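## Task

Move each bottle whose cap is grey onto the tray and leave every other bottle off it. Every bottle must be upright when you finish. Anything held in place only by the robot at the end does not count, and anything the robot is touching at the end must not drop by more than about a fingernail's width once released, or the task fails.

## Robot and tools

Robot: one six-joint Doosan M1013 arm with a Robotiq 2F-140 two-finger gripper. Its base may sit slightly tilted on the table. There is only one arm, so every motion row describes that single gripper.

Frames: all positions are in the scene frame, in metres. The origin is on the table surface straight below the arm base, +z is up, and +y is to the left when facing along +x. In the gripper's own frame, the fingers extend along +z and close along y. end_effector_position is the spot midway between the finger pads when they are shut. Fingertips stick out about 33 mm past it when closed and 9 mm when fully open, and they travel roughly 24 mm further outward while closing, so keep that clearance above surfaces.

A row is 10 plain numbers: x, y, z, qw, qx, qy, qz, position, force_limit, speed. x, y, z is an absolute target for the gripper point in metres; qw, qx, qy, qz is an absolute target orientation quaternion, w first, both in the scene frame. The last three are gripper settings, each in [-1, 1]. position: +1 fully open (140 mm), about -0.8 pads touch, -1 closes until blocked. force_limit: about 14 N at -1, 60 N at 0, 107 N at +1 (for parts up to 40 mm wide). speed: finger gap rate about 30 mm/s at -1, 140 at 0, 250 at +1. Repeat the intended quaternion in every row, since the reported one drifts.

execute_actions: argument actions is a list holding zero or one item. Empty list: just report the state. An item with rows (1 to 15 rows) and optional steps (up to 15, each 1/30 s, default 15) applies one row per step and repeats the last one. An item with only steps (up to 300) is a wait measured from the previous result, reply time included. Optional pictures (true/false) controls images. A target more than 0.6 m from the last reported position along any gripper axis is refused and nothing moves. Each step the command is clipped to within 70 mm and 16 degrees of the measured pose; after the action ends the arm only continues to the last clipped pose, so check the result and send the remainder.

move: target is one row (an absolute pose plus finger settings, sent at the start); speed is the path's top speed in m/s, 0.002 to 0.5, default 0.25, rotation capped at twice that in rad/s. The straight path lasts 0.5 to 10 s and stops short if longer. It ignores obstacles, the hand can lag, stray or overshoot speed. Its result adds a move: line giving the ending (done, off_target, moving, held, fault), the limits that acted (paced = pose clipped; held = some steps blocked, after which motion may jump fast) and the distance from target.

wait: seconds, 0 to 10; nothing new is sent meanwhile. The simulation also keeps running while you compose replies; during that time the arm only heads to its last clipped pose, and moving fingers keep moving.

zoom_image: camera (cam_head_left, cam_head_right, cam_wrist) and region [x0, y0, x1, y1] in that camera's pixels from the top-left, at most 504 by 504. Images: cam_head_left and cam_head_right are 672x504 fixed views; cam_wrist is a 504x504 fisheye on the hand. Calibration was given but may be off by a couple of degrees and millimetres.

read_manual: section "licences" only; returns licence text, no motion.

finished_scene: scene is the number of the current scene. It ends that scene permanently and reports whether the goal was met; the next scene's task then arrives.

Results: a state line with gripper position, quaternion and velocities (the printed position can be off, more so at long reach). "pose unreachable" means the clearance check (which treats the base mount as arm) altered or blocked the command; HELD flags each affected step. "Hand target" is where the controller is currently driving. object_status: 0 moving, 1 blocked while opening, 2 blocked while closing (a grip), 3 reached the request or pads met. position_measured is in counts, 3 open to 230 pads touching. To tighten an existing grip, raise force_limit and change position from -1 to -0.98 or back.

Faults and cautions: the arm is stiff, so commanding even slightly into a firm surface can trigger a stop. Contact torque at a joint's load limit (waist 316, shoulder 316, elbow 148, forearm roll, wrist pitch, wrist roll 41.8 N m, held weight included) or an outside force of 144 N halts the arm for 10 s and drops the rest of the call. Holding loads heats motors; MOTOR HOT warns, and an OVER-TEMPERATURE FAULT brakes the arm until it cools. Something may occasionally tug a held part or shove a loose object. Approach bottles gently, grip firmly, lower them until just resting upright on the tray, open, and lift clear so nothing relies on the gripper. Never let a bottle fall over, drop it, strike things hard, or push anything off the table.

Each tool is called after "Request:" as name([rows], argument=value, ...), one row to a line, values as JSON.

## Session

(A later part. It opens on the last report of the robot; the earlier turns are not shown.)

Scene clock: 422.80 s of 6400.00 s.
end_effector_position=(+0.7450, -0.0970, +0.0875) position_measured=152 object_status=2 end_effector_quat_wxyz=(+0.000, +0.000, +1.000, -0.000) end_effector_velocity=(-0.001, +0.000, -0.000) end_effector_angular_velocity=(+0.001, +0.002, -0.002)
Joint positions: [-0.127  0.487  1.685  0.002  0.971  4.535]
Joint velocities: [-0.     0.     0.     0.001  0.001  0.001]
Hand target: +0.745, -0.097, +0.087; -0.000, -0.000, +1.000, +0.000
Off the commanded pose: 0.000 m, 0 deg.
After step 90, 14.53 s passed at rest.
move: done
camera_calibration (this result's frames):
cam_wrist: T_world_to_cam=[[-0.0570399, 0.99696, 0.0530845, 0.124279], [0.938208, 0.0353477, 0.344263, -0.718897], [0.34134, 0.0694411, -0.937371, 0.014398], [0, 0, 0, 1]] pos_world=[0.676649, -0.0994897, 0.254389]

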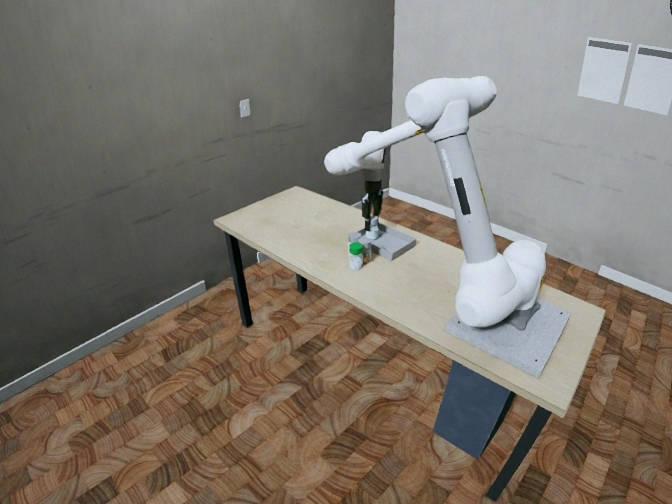

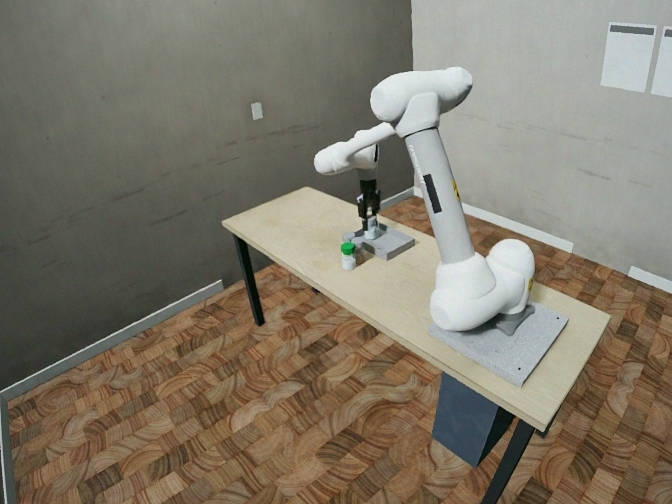

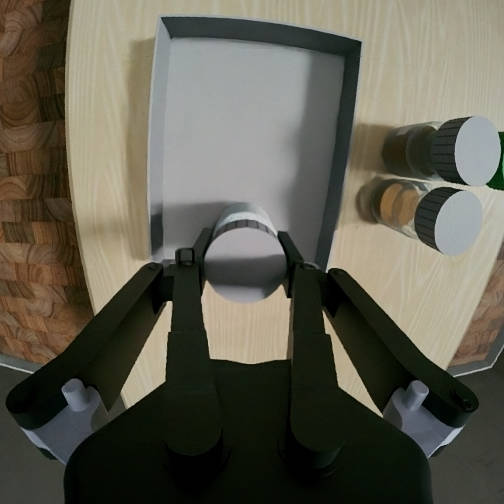

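Request:
move(target=[0.745, -0.097, 0.0875, 0, 0, 1, 0, 0.2, 0.2, -0.5], speed=0.01)

Request:
zoom_image(camera="cam_wrist", region=[150, 170, 340, 300])

Scene clock: 430.73 s of 6400.00 s.
end_effector_position=(+0.7450, -0.0970, +0.0875) position_measured=104 object_status=3 end_effector_quat_wxyz=(-0.000, -0.000, +1.000, +0.000) end_effector_velocity=(+0.001, +0.000, +0.001) end_effector_angular_velocity=(+0.000, -0.001, -0.000)
Joint positions: [-0.127  0.487  1.685  0.002  0.971  4.535]
Joint velocities: [ 0.     0.    -0.002  0.001  0.     0.   ]
Hand target: +0.745, -0.097, +0.087; +0.000, -0.000, +1.000, -0.000
Off the commanded pose: 0.000 m, 0 deg.
After step 90, 4.23 s passed at rest.
move: done
camera_calibration (this result's frames):
cam_wrist: T_world_to_cam=[[-0.0570414, 0.996959, 0.0530864, 0.12428], [0.93821, 0.035349, 0.344257, -0.718884], [0.341333, 0.0694431, -0.937374, 0.0143702], [0, 0, 0, 1]] pos_world=[0.676648, -0.0994886, 0.254353]

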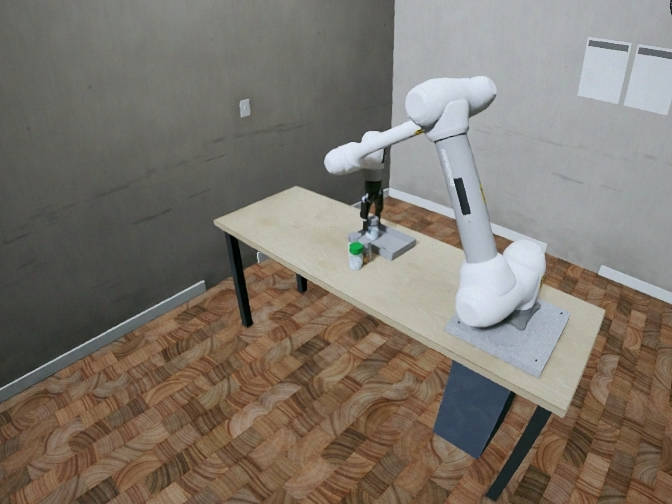

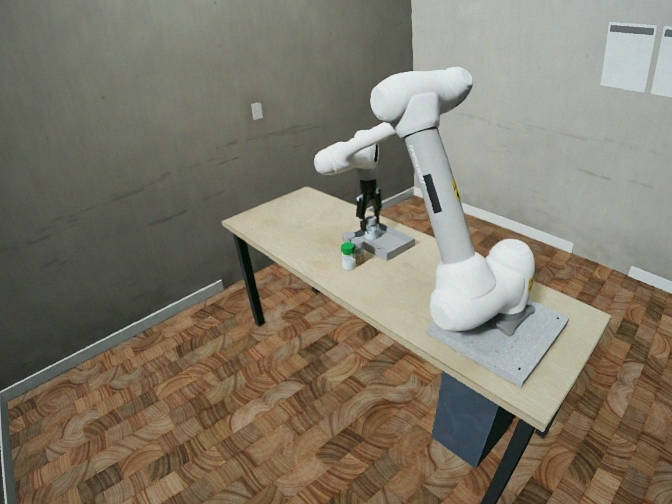

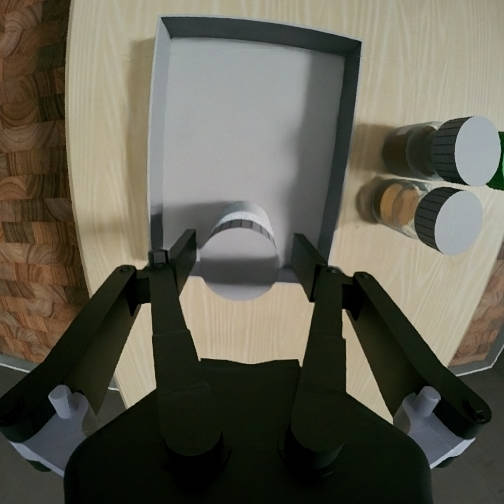

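Region (150, 170, 340, 300) of cam_wrist's 504x504 image, scaled by 2.653, with more detail than that image has; it fills the top 345 rows of this view, and the rest is white.

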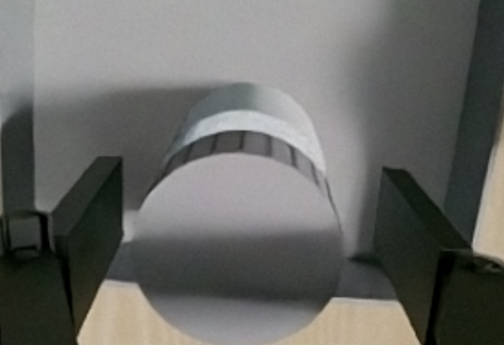

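Request:
move(target=[0.745, -0.097, 0.15, 0, 0, 1, 0, 0.2, 0.2, -0.5], speed=0.12)

Request:
move(target=[0.707, 0.0695, 0.15, 0, 0, 1, 0, 0.2, 0.2, -0.5], speed=0.2)

Request:
zoom_image(camera="cam_wrist", region=[150, 100, 340, 290])

Scene clock: 441.63 s of 6400.00 s.
end_effector_position=(+0.7451, -0.0970, +0.1499) position_measured=104 object_status=3 end_effector_quat_wxyz=(-0.000, -0.000, +1.000, +0.000) end_effector_velocity=(-0.000, -0.000, +0.001) end_effector_angular_velocity=(-0.000, +0.000, -0.000)
Joint positions: [-0.128  0.434  1.637  0.002  1.072  4.535]
Joint velocities: [-0.    -0.    -0.001 -0.     0.001  0.   ]
Hand target: +0.745, -0.097, +0.150; +0.000, +0.000, +1.000, -0.000
Off the commanded pose: 0.000 m, 0 deg.
After step 90, 7.00 s passed at rest.
move: done
camera_calibration (this result's frames):
cam_wrist: T_world_to_cam=[[-0.0570948, 0.996956, 0.0530877, 0.120986], [0.938216, 0.0354004, 0.344234, -0.740451], [0.341307, 0.0694617, -0.937382, 0.0728824], [0, 0, 0, 1]] pos_world=[0.676735, -0.0994681, 0.316784]

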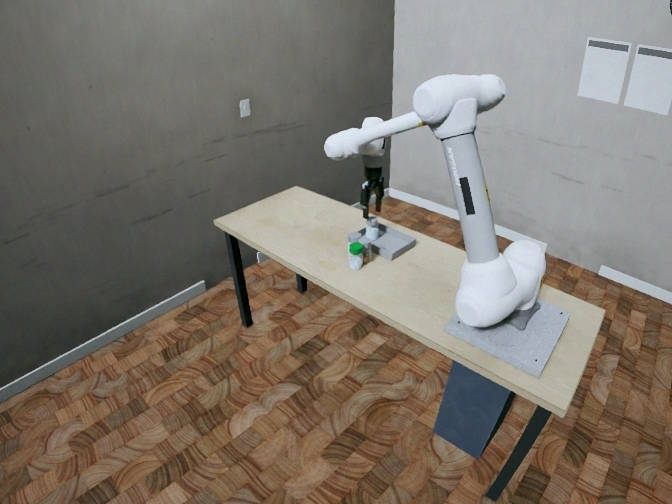

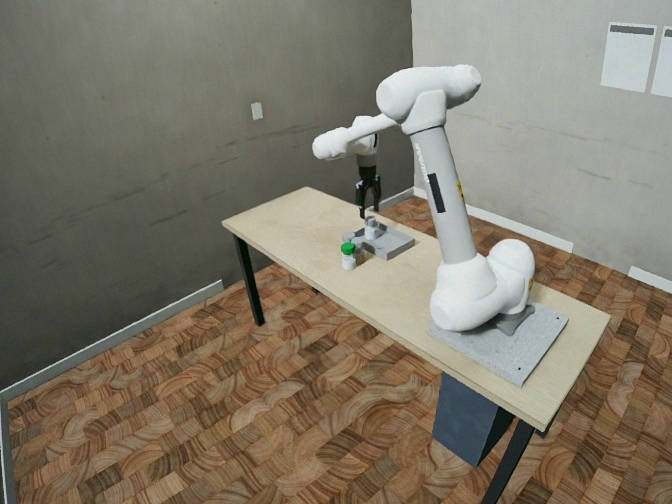

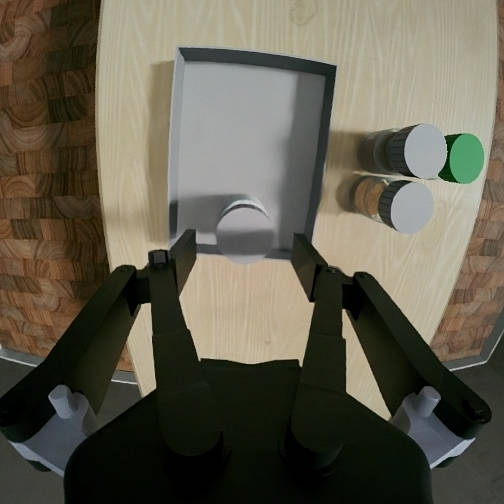

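Scene clock: 442.93 s of 6400.00 s.
end_effector_position=(+0.7070, +0.0695, +0.1501) position_measured=104 object_status=3 end_effector_quat_wxyz=(-0.000, +0.000, +1.000, -0.000) end_effector_velocity=(-0.000, +0.001, -0.000) end_effector_angular_velocity=(-0.001, +0.000, +0.001)
Joint positions: [0.097 0.376 1.724 0.002 1.043 4.76 ]
Joint velocities: [ 0.002 -0.     0.    -0.001  0.     0.001]
Hand target: +0.707, +0.070, +0.150; -0.000, -0.000, +1.000, -0.000
Off the commanded pose: 0.000 m, 0 deg.
move: done
camera_calibration (this result's frames):
cam_wrist: T_world_to_cam=[[-0.0570017, 0.996967, 0.0529829, -0.0471964], [0.938213, 0.0353477, 0.344248, -0.710648], [0.341331, 0.069332, -0.937383, 0.0744329], [0, 0, 0, 1]] pos_world=[0.638643, 0.0670124, 0.316912]

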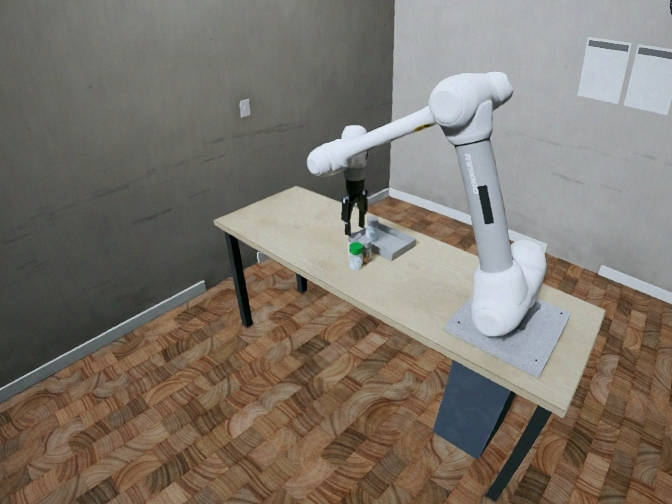

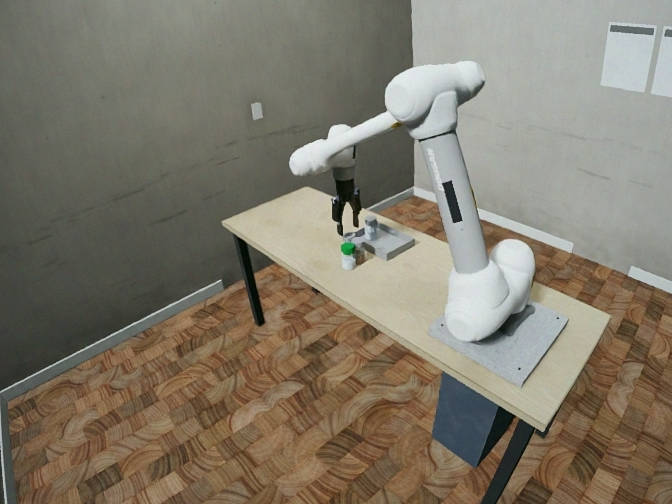

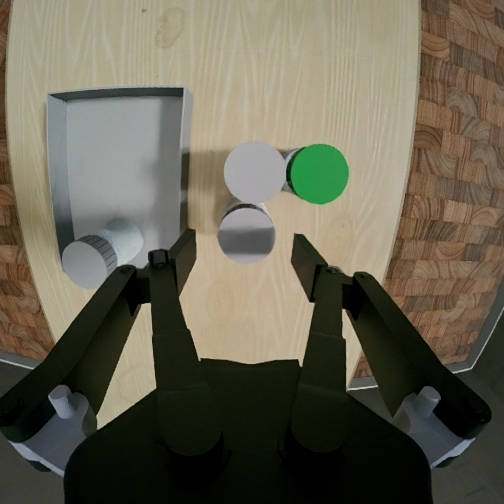

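Region (150, 100, 340, 290) of cam_wrist's 504x504 image, scaled by 2.653, with more detail than that image has.

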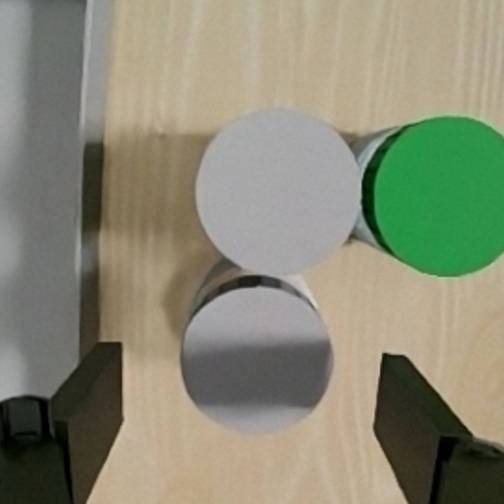

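Request:
move(target=[0.706, 0.0715, 0.08, 0, 0, 1, 0, 0.2, 0.2, -0.5], speed=0.08)

Request:
move(target=[0.706, 0.0715, 0.08, 0, 0, 1, 0, -1, 0.2, -0.4], speed=0.05)

Scene clock: 453.73 s of 6400.00 s.
end_effector_position=(+0.7059, +0.0715, +0.0801) position_measured=104 object_status=3 end_effector_quat_wxyz=(+0.000, +0.000, +1.000, +0.000) end_effector_velocity=(+0.001, -0.001, -0.000) end_effector_angular_velocity=(-0.001, -0.003, -0.001)
Joint positions: [0.1   0.438 1.779 0.002 0.926 4.762]
Joint velocities: [-0.001  0.001 -0.    -0.001 -0.003  0.001]
Hand target: +0.706, +0.071, +0.080; -0.000, -0.000, +1.000, -0.000
Off the commanded pose: 0.000 m, 0 deg.
After step 90, 6.57 s passed at rest.
move: done
camera_calibration (this result's frames):
cam_wrist: T_world_to_cam=[[-0.0570399, 0.996959, 0.0530889, -0.0455381], [0.938202, 0.035345, 0.344279, -0.685609], [0.341356, 0.0694458, -0.937365, 0.00901587], [0, 0, 0, 1]] pos_world=[0.637564, 0.0690064, 0.24691]

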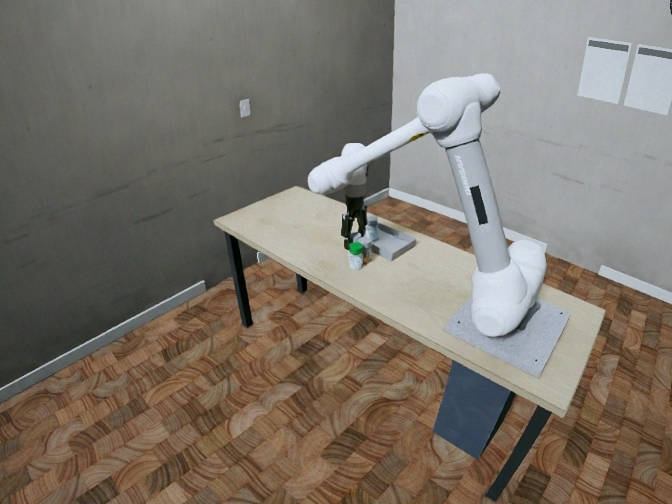

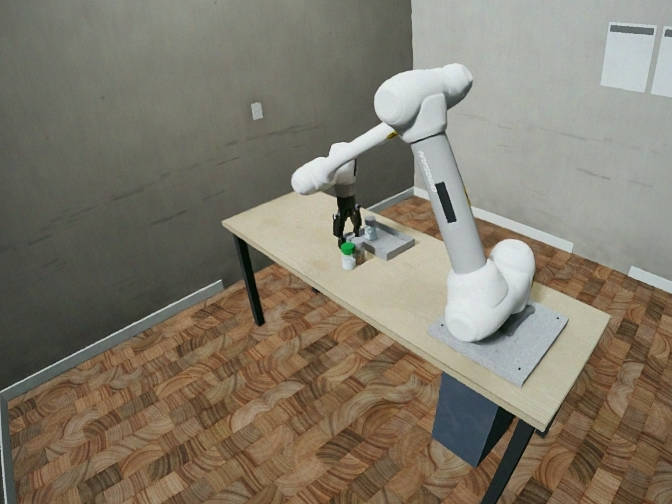

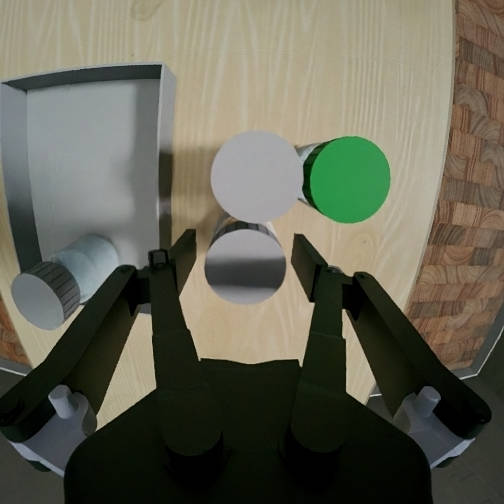

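Scene clock: 454.43 s of 6400.00 s.
end_effector_position=(+0.7060, +0.0715, +0.0800) position_measured=151 object_status=2 end_effector_quat_wxyz=(+0.000, +0.000, +1.000, +0.000) end_effector_velocity=(+0.001, +0.000, -0.000) end_effector_angular_velocity=(+0.001, -0.000, -0.001)
Joint positions: [0.1   0.438 1.779 0.002 0.926 4.762]
Joint velocities: [-0.     0.001 -0.001  0.001 -0.001  0.   ]
Hand target: +0.706, +0.072, +0.080; +0.000, +0.000, +1.000, +0.000
Off the commanded pose: 0.000 m, 0 deg.
move: done
camera_calibration (this result's frames):
cam_wrist: T_world_to_cam=[[-0.0570389, 0.996959, 0.0530926, -0.0455397], [0.938185, 0.0353393, 0.344327, -0.685679], [0.341403, 0.0694507, -0.937347, 0.00892648], [0, 0, 0, 1]] pos_world=[0.637649, 0.0690127, 0.246883]

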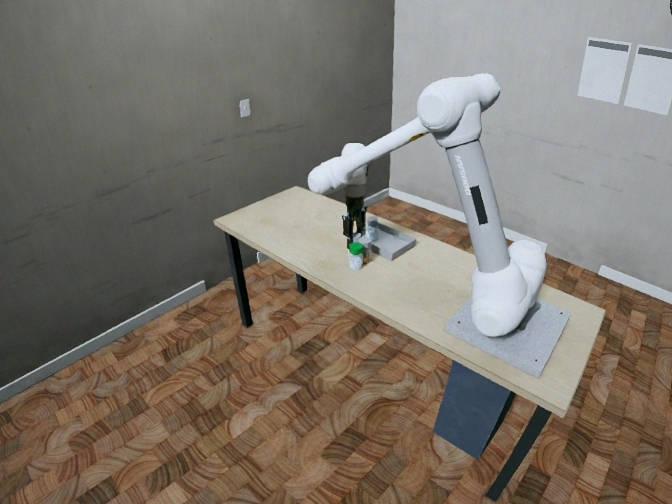

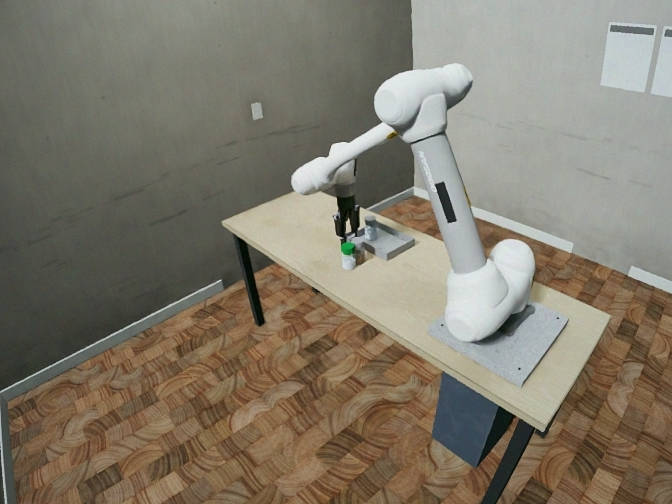

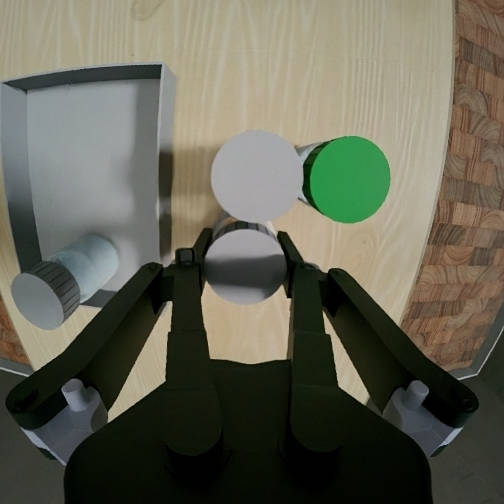

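Request:
move(target=[0.707, 0.0715, 0.195, 0, 0, 1, 0, -1, 0.2, -0.4], speed=0.15)

Request:
move(target=[0.665, -0.132, 0.195, 0, 0, 1, 0, -1, 0.2, -0.4], speed=0.2)

Request:
move(target=[0.665, -0.132, 0.095, 0, 0, 1, 0, -1, 0.2, -0.4], speed=0.12)

Scene clock: 473.77 s of 6400.00 s.
end_effector_position=(+0.7071, +0.0715, +0.1949) position_measured=152 object_status=2 end_effector_quat_wxyz=(-0.000, -0.000, +1.000, -0.000) end_effector_velocity=(+0.000, -0.000, +0.001) end_effector_angular_velocity=(-0.001, -0.000, +0.001)
Joint positions: [0.1   0.342 1.682 0.002 1.119 4.762]
Joint velocities: [-0.    -0.    -0.001 -0.001  0.001 -0.001]
Hand target: +0.707, +0.072, +0.195; +0.000, +0.000, +1.000, -0.000
Off the commanded pose: 0.000 m, 0 deg.
After step 90, 15.17 s passed at rest.
move: done
camera_calibration (this result's frames):
cam_wrist: T_world_to_cam=[[-0.0570429, 0.99696, 0.0530744, -0.0515689], [0.938217, 0.0353559, 0.344236, -0.726319], [0.341313, 0.0694315, -0.937382, 0.116325], [0, 0, 0, 1]] pos_world=[0.6388, 0.0690152, 0.361803]

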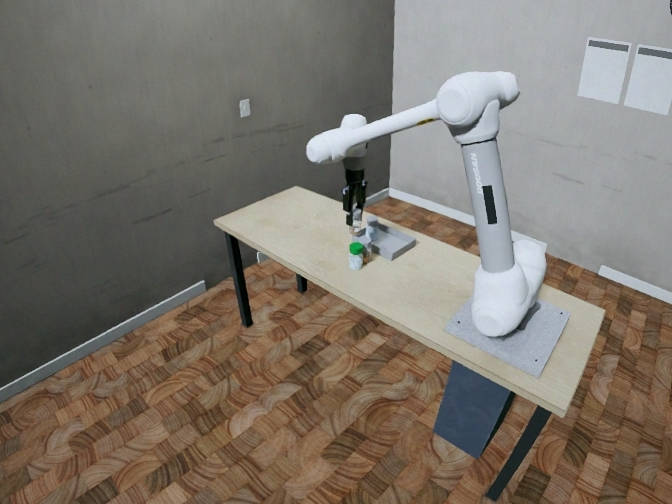

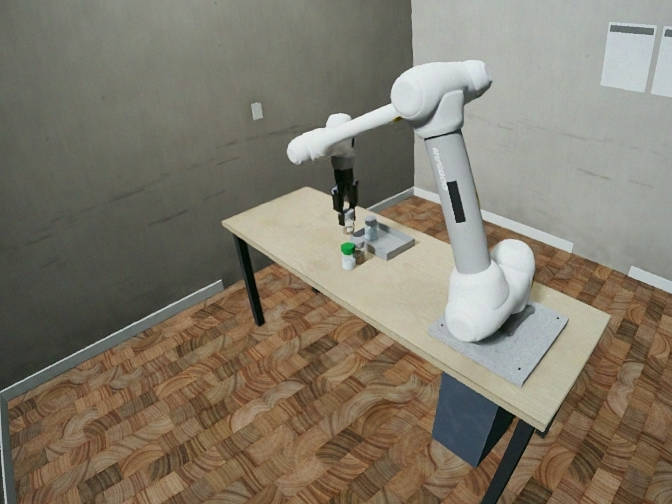

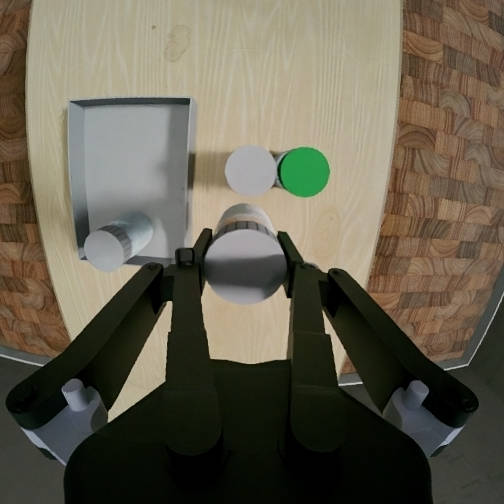

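Scene clock: 475.23 s of 6400.00 s.
end_effector_position=(+0.6650, -0.1320, +0.1950) position_measured=152 object_status=2 end_effector_quat_wxyz=(+0.000, -0.000, +1.000, +0.000) end_effector_velocity=(-0.000, -0.001, -0.001) end_effector_angular_velocity=(-0.000, +0.001, -0.001)
Joint positions: [-0.199  0.294  1.748  0.002  1.101  4.464]
Joint velocities: [-0.001  0.001 -0.001 -0.     0.001 -0.   ]
Hand target: +0.665, -0.132, +0.195; +0.000, -0.000, +1.000, +0.000
Off the commanded pose: 0.000 m, 0 deg.
move: done
camera_calibration (this result's frames):
cam_wrist: T_world_to_cam=[[-0.0570806, 0.996951, 0.0531934, 0.148943], [0.93817, 0.0353411, 0.344365, -0.679635], [0.341436, 0.0695611, -0.937328, 0.144857], [0, 0, 0, 1]] pos_world=[0.596656, -0.134546, 0.361898]

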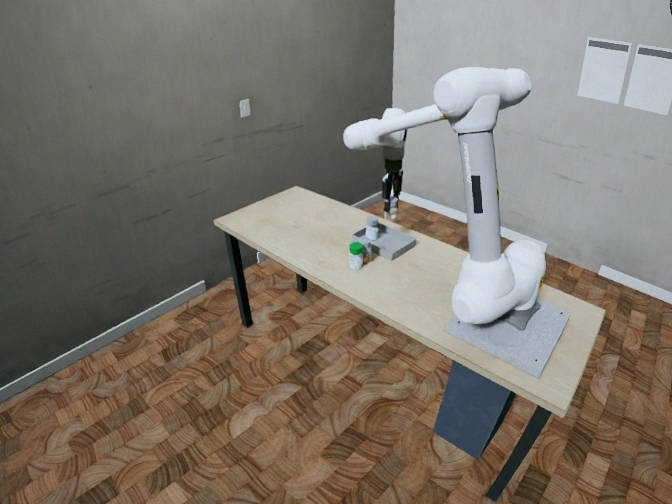

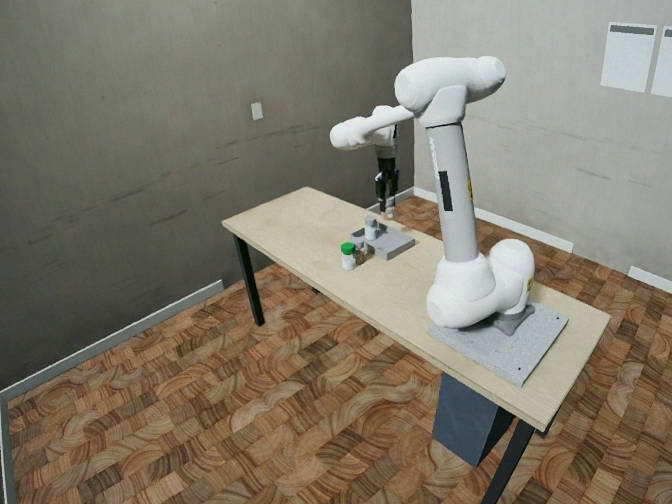

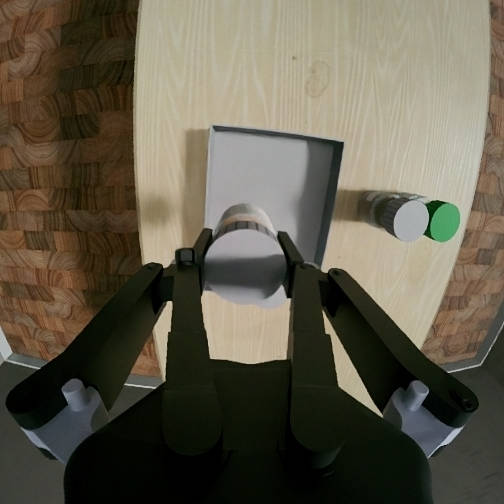

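Scene clock: 476.43 s of 6400.00 s.
end_effector_position=(+0.6649, -0.1320, +0.0951) position_measured=152 object_status=2 end_effector_quat_wxyz=(+0.000, -0.000, +1.000, -0.000) end_effector_velocity=(+0.001, +0.000, -0.001) end_effector_angular_velocity=(-0.000, -0.001, +0.001)
Joint positions: [-0.199  0.381  1.834  0.002  0.928  4.464]
Joint velocities: [ 0.001  0.001 -0.     0.    -0.002 -0.   ]
Hand target: +0.665, -0.132, +0.095; -0.000, -0.000, +1.000, +0.000
Off the commanded pose: 0.000 m, 0 deg.
move: done
camera_calibration (this result's frames):
cam_wrist: T_world_to_cam=[[-0.0570642, 0.99696, 0.0530502, 0.154201], [0.938201, 0.0353811, 0.344279, -0.645082], [0.341355, 0.0694177, -0.937368, 0.0512313], [0, 0, 0, 1]] pos_world=[0.596527, -0.134465, 0.26193]

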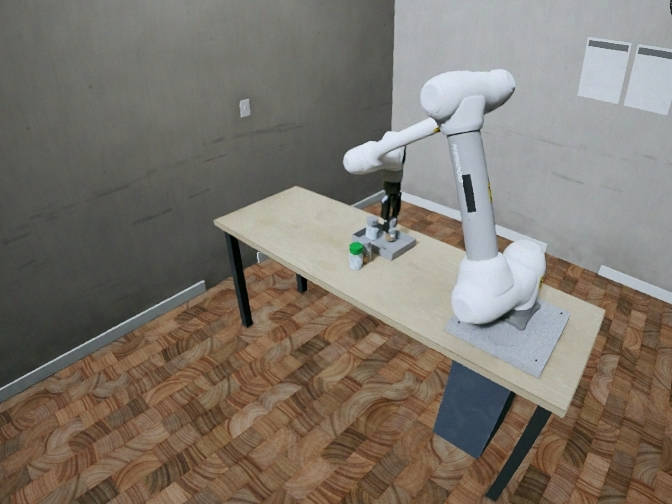

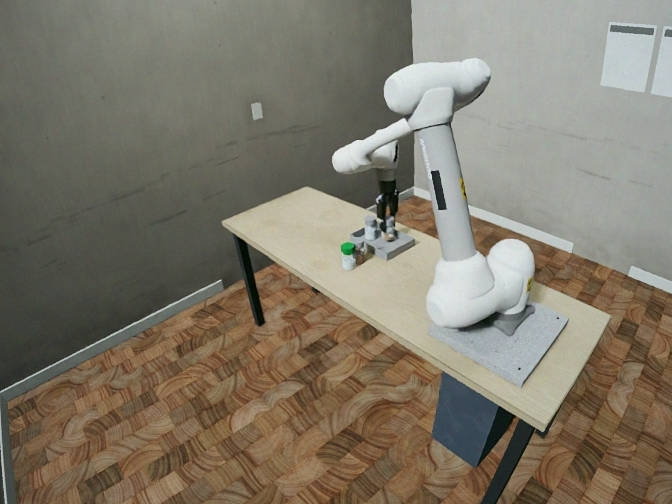

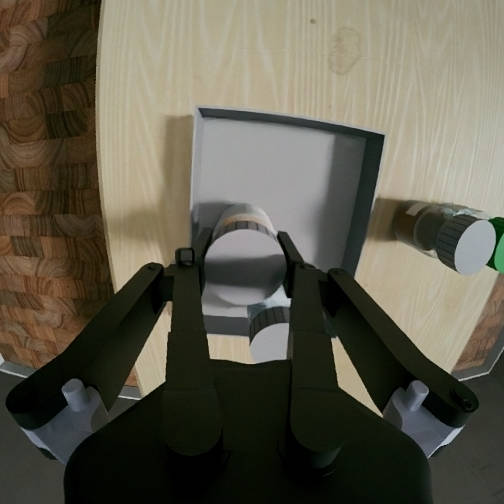

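Request:
move(target=[0.665, -0.132, 0.0848, 0, 0, 1, 0, -1, 0.2, -0.4], speed=0.015)

Request:
zoom_image(camera="cam_wrist", region=[170, 190, 320, 320])

Request:
move(target=[0.665, -0.132, 0.0848, 0, 0, 1, 0, 0.1, 0.2, -0.5], speed=0.015)

Request:
zoom_image(camera="cam_wrist", region=[170, 190, 320, 320])

Scene clock: 484.40 s of 6400.00 s.
end_effector_position=(+0.6650, -0.1320, +0.0849) position_measured=152 object_status=2 end_effector_quat_wxyz=(+0.000, +0.000, +1.000, -0.000) end_effector_velocity=(-0.001, -0.000, -0.001) end_effector_angular_velocity=(-0.000, +0.001, -0.000)
Joint positions: [-0.199  0.392  1.841  0.002  0.91   4.464]
Joint velocities: [-0.001  0.001  0.001 -0.001 -0.001 -0.   ]
Hand target: +0.665, -0.132, +0.085; -0.000, -0.000, +1.000, +0.000
Off the commanded pose: 0.000 m, 0 deg.
After step 90, 4.07 s passed at rest.
move: done
camera_calibration (this result's frames):
cam_wrist: T_world_to_cam=[[-0.0570236, 0.996961, 0.0530843, 0.154738], [0.938208, 0.0353323, 0.344265, -0.641676], [0.341343, 0.0694353, -0.937371, 0.0416219], [0, 0, 0, 1]] pos_world=[0.596642, -0.134486, 0.251708]

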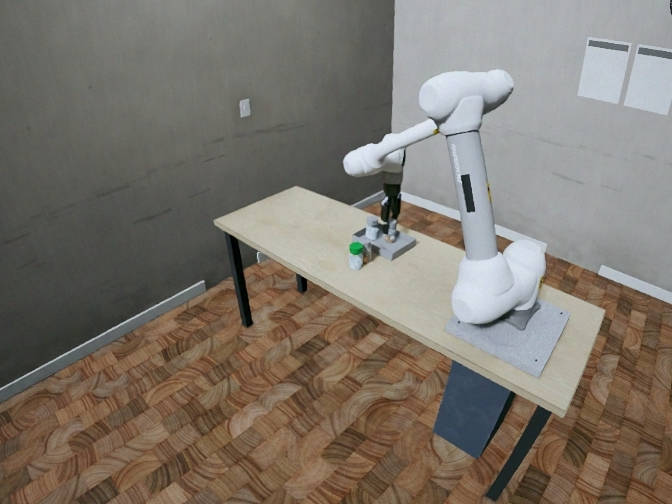

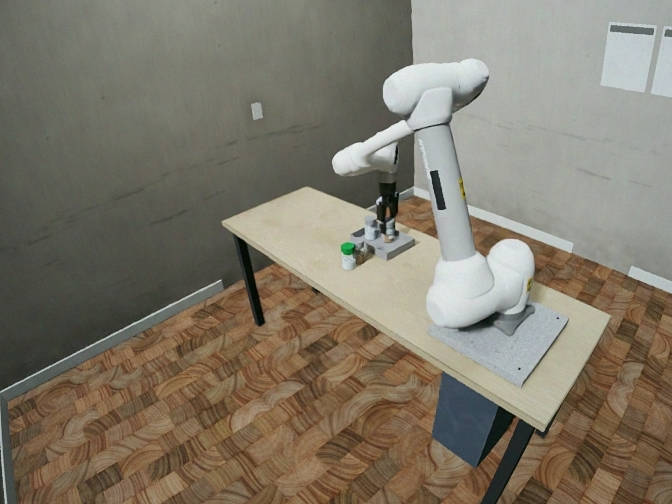

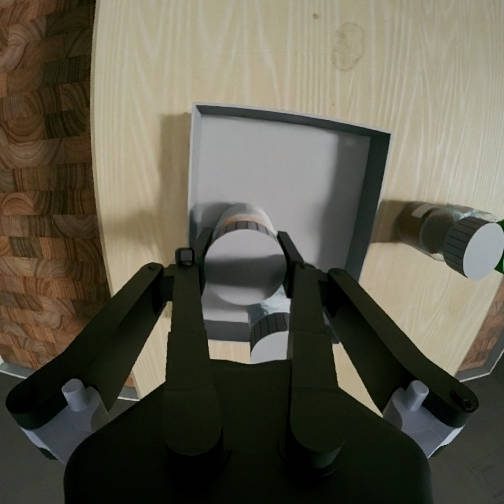

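Region (170, 190, 320, 320) of cam_wrist's 504x504 image, scaled by 3.360, with more detail than that image has; it fills the top 437 rows of this view, and the rest is white.

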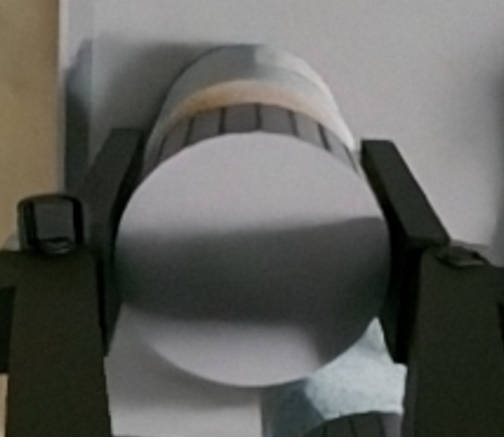

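Scene clock: 485.10 s of 6400.00 s.
end_effector_position=(+0.6650, -0.1320, +0.0848) position_measured=117 object_status=3 end_effector_quat_wxyz=(-0.000, +0.000, +1.000, +0.000) end_effector_velocity=(-0.000, +0.001, +0.000) end_effector_angular_velocity=(+0.001, +0.000, -0.001)
Joint positions: [-0.199  0.392  1.841  0.002  0.91   4.464]
Joint velocities: [ 0.    -0.001  0.001  0.001  0.     0.001]
Hand target: +0.665, -0.132, +0.085; +0.000, +0.000, +1.000, -0.000
Off the commanded pose: 0.000 m, 0 deg.
move: done
camera_calibration (this result's frames):
cam_wrist: T_world_to_cam=[[-0.0570221, 0.99696, 0.053092, 0.154739], [0.938212, 0.0353292, 0.344253, -0.641665], [0.341331, 0.0694415, -0.937375, 0.0415772], [0, 0, 0, 1]] pos_world=[0.59665, -0.134486, 0.251653]

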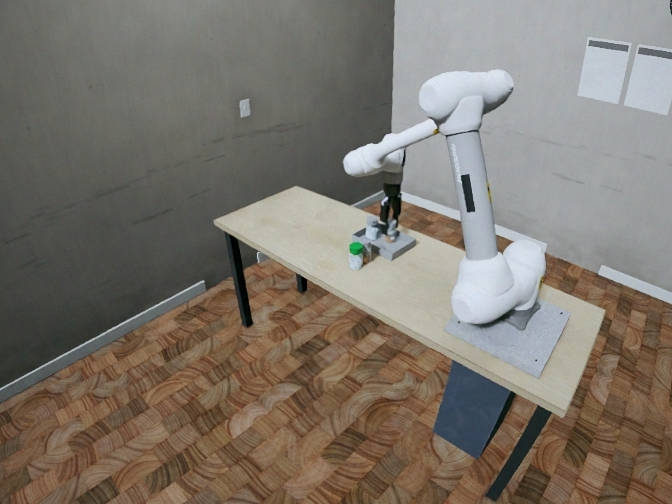

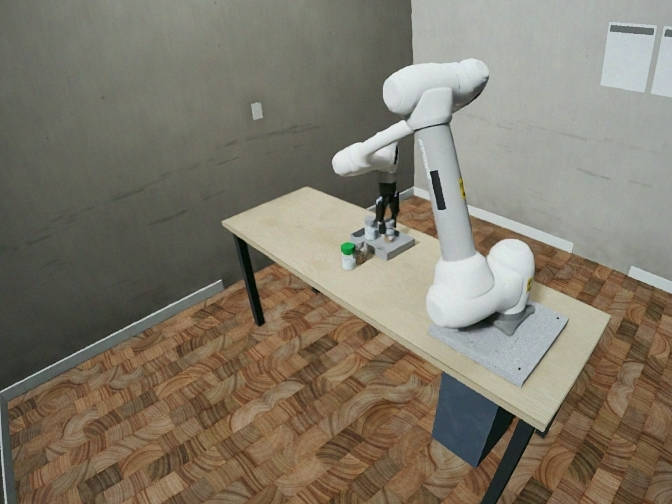

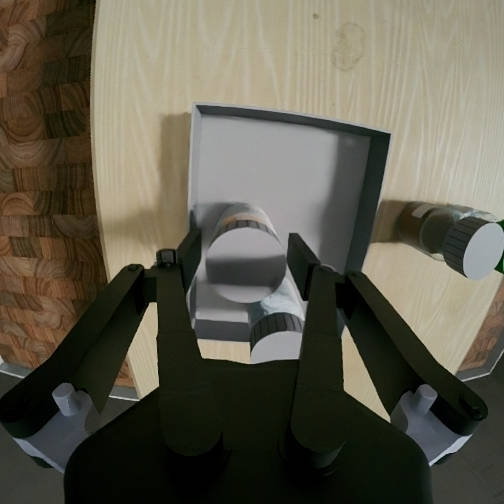

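Region (170, 190, 320, 320) of cam_wrist's 504x504 image, scaled by 3.360, with more detail than that image has; it fills the top 437 rows of this view, and the rest is white.

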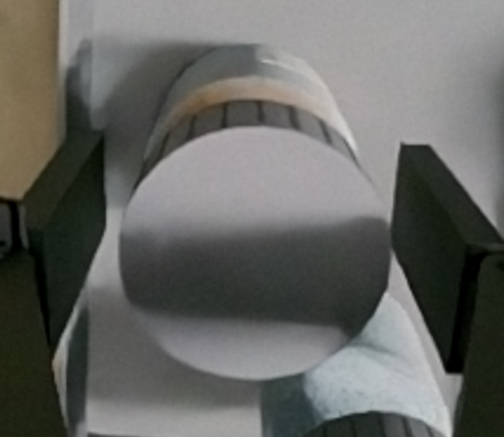

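Request:
move(target=[0.665, -0.132, 0.15, 0, 0, 1, 0, 0.2, 0.2, -0.5], speed=0.15)

Request:
move(target=[0.645, 0.075, 0.15, 0, -0.57358, 0.81915, 0, 0.2, 0.2, -0.5], speed=0.3)

Request:
zoom_image(camera="cam_wrist", region=[150, 150, 340, 340])

Scene clock: 507.10 s of 6400.00 s.
end_effector_position=(+0.6651, -0.1320, +0.1499) position_measured=104 object_status=3 end_effector_quat_wxyz=(-0.000, -0.000, +1.000, -0.000) end_effector_velocity=(-0.000, -0.000, +0.001) end_effector_angular_velocity=(-0.001, +0.001, -0.000)
Joint positions: [-0.199  0.331  1.79   0.002  1.023  4.464]
Joint velocities: [-0.    -0.001 -0.001 -0.001  0.002  0.   ]
Hand target: +0.665, -0.132, +0.150; +0.000, +0.000, +1.000, -0.000
Off the commanded pose: 0.000 m, 0 deg.
After step 90, 18.17 s passed at rest.
move: done
camera_calibration (this result's frames):
cam_wrist: T_world_to_cam=[[-0.0570943, 0.996957, 0.0530816, 0.151328], [0.938216, 0.0354021, 0.344234, -0.664163], [0.341307, 0.0694558, -0.937382, 0.102635], [0, 0, 0, 1]] pos_world=[0.596738, -0.134483, 0.316803]

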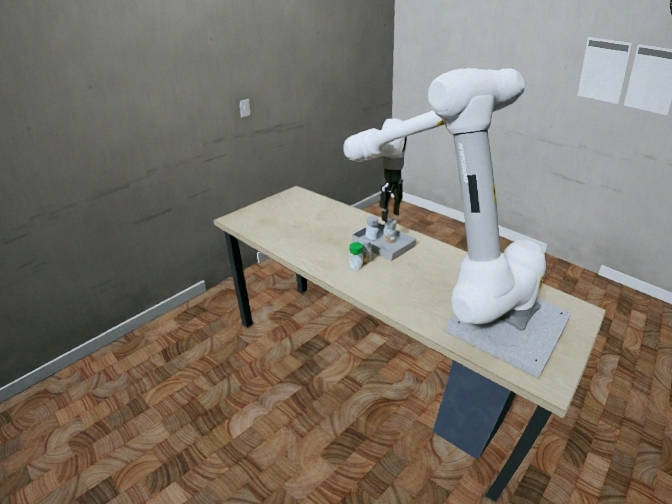

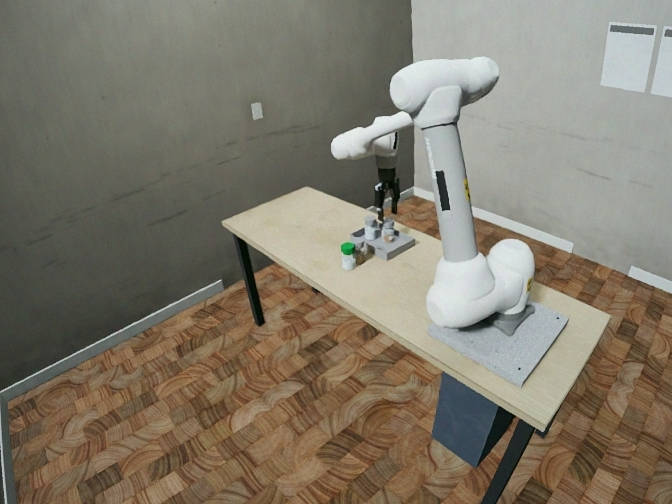

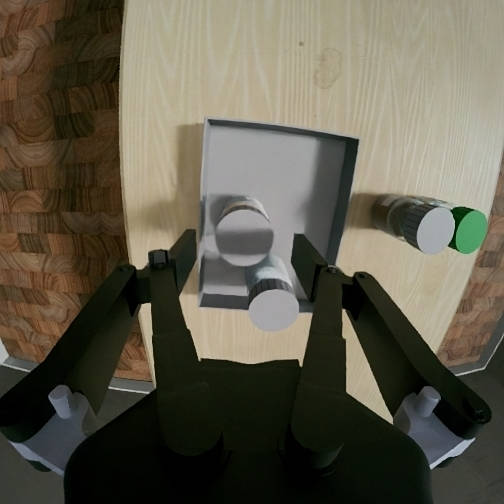

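Scene clock: 509.57 s of 6400.00 s.
end_effector_position=(+0.6450, +0.0750, +0.1501) position_measured=104 object_status=3 end_effector_quat_wxyz=(-0.000, -0.573, +0.819, -0.000) end_effector_velocity=(+0.002, -0.000, +0.000) end_effector_angular_velocity=(+0.000, -0.001, +0.002)
Joint positions: [0.11  0.289 1.847 0.002 1.007 3.551]
Joint velocities: [-0.     0.001 -0.002  0.    -0.    -0.003]
Hand target: +0.645, +0.075, +0.150; -0.000, -0.574, +0.819, -0.000
Off the commanded pose: 0.000 m, 0 deg.
move: done
camera_calibration (this result's frames):
cam_wrist: T_world_to_cam=[[-0.956292, 0.287584, 0.0529194, 0.576992], [0.28781, 0.893719, 0.344139, -0.297567], [0.0516739, 0.344329, -0.937426, 0.261403], [0, 0, 0, 1]] pos_world=[0.623908, 0.00999922, 0.316916]

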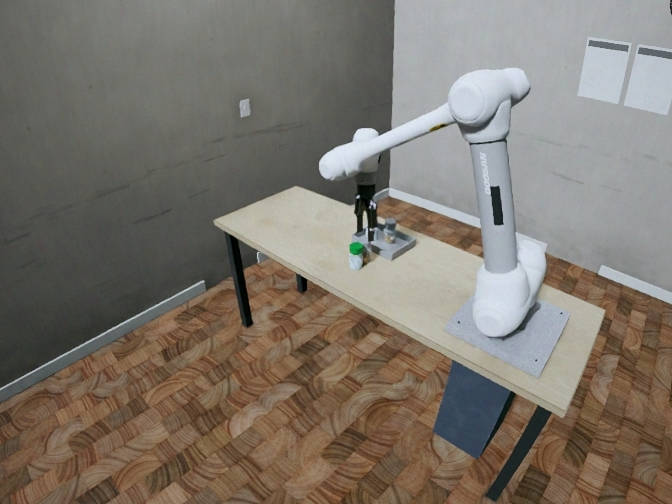

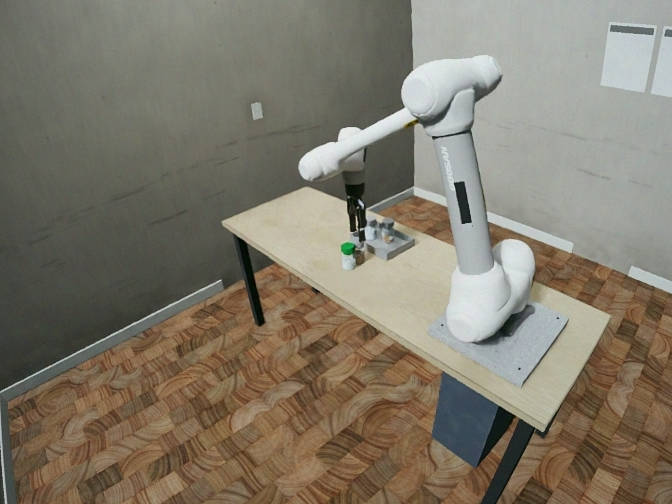

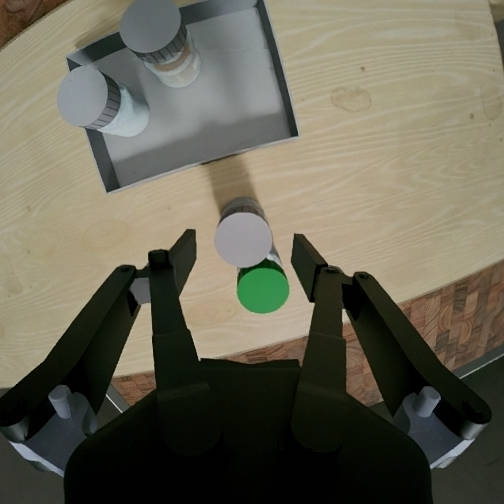

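Region (150, 150, 340, 340) of cam_wrist's 504x504 image, scaled by 2.653, with more detail than that image has.

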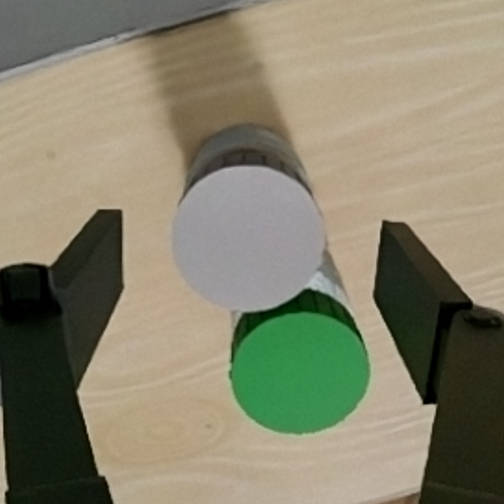

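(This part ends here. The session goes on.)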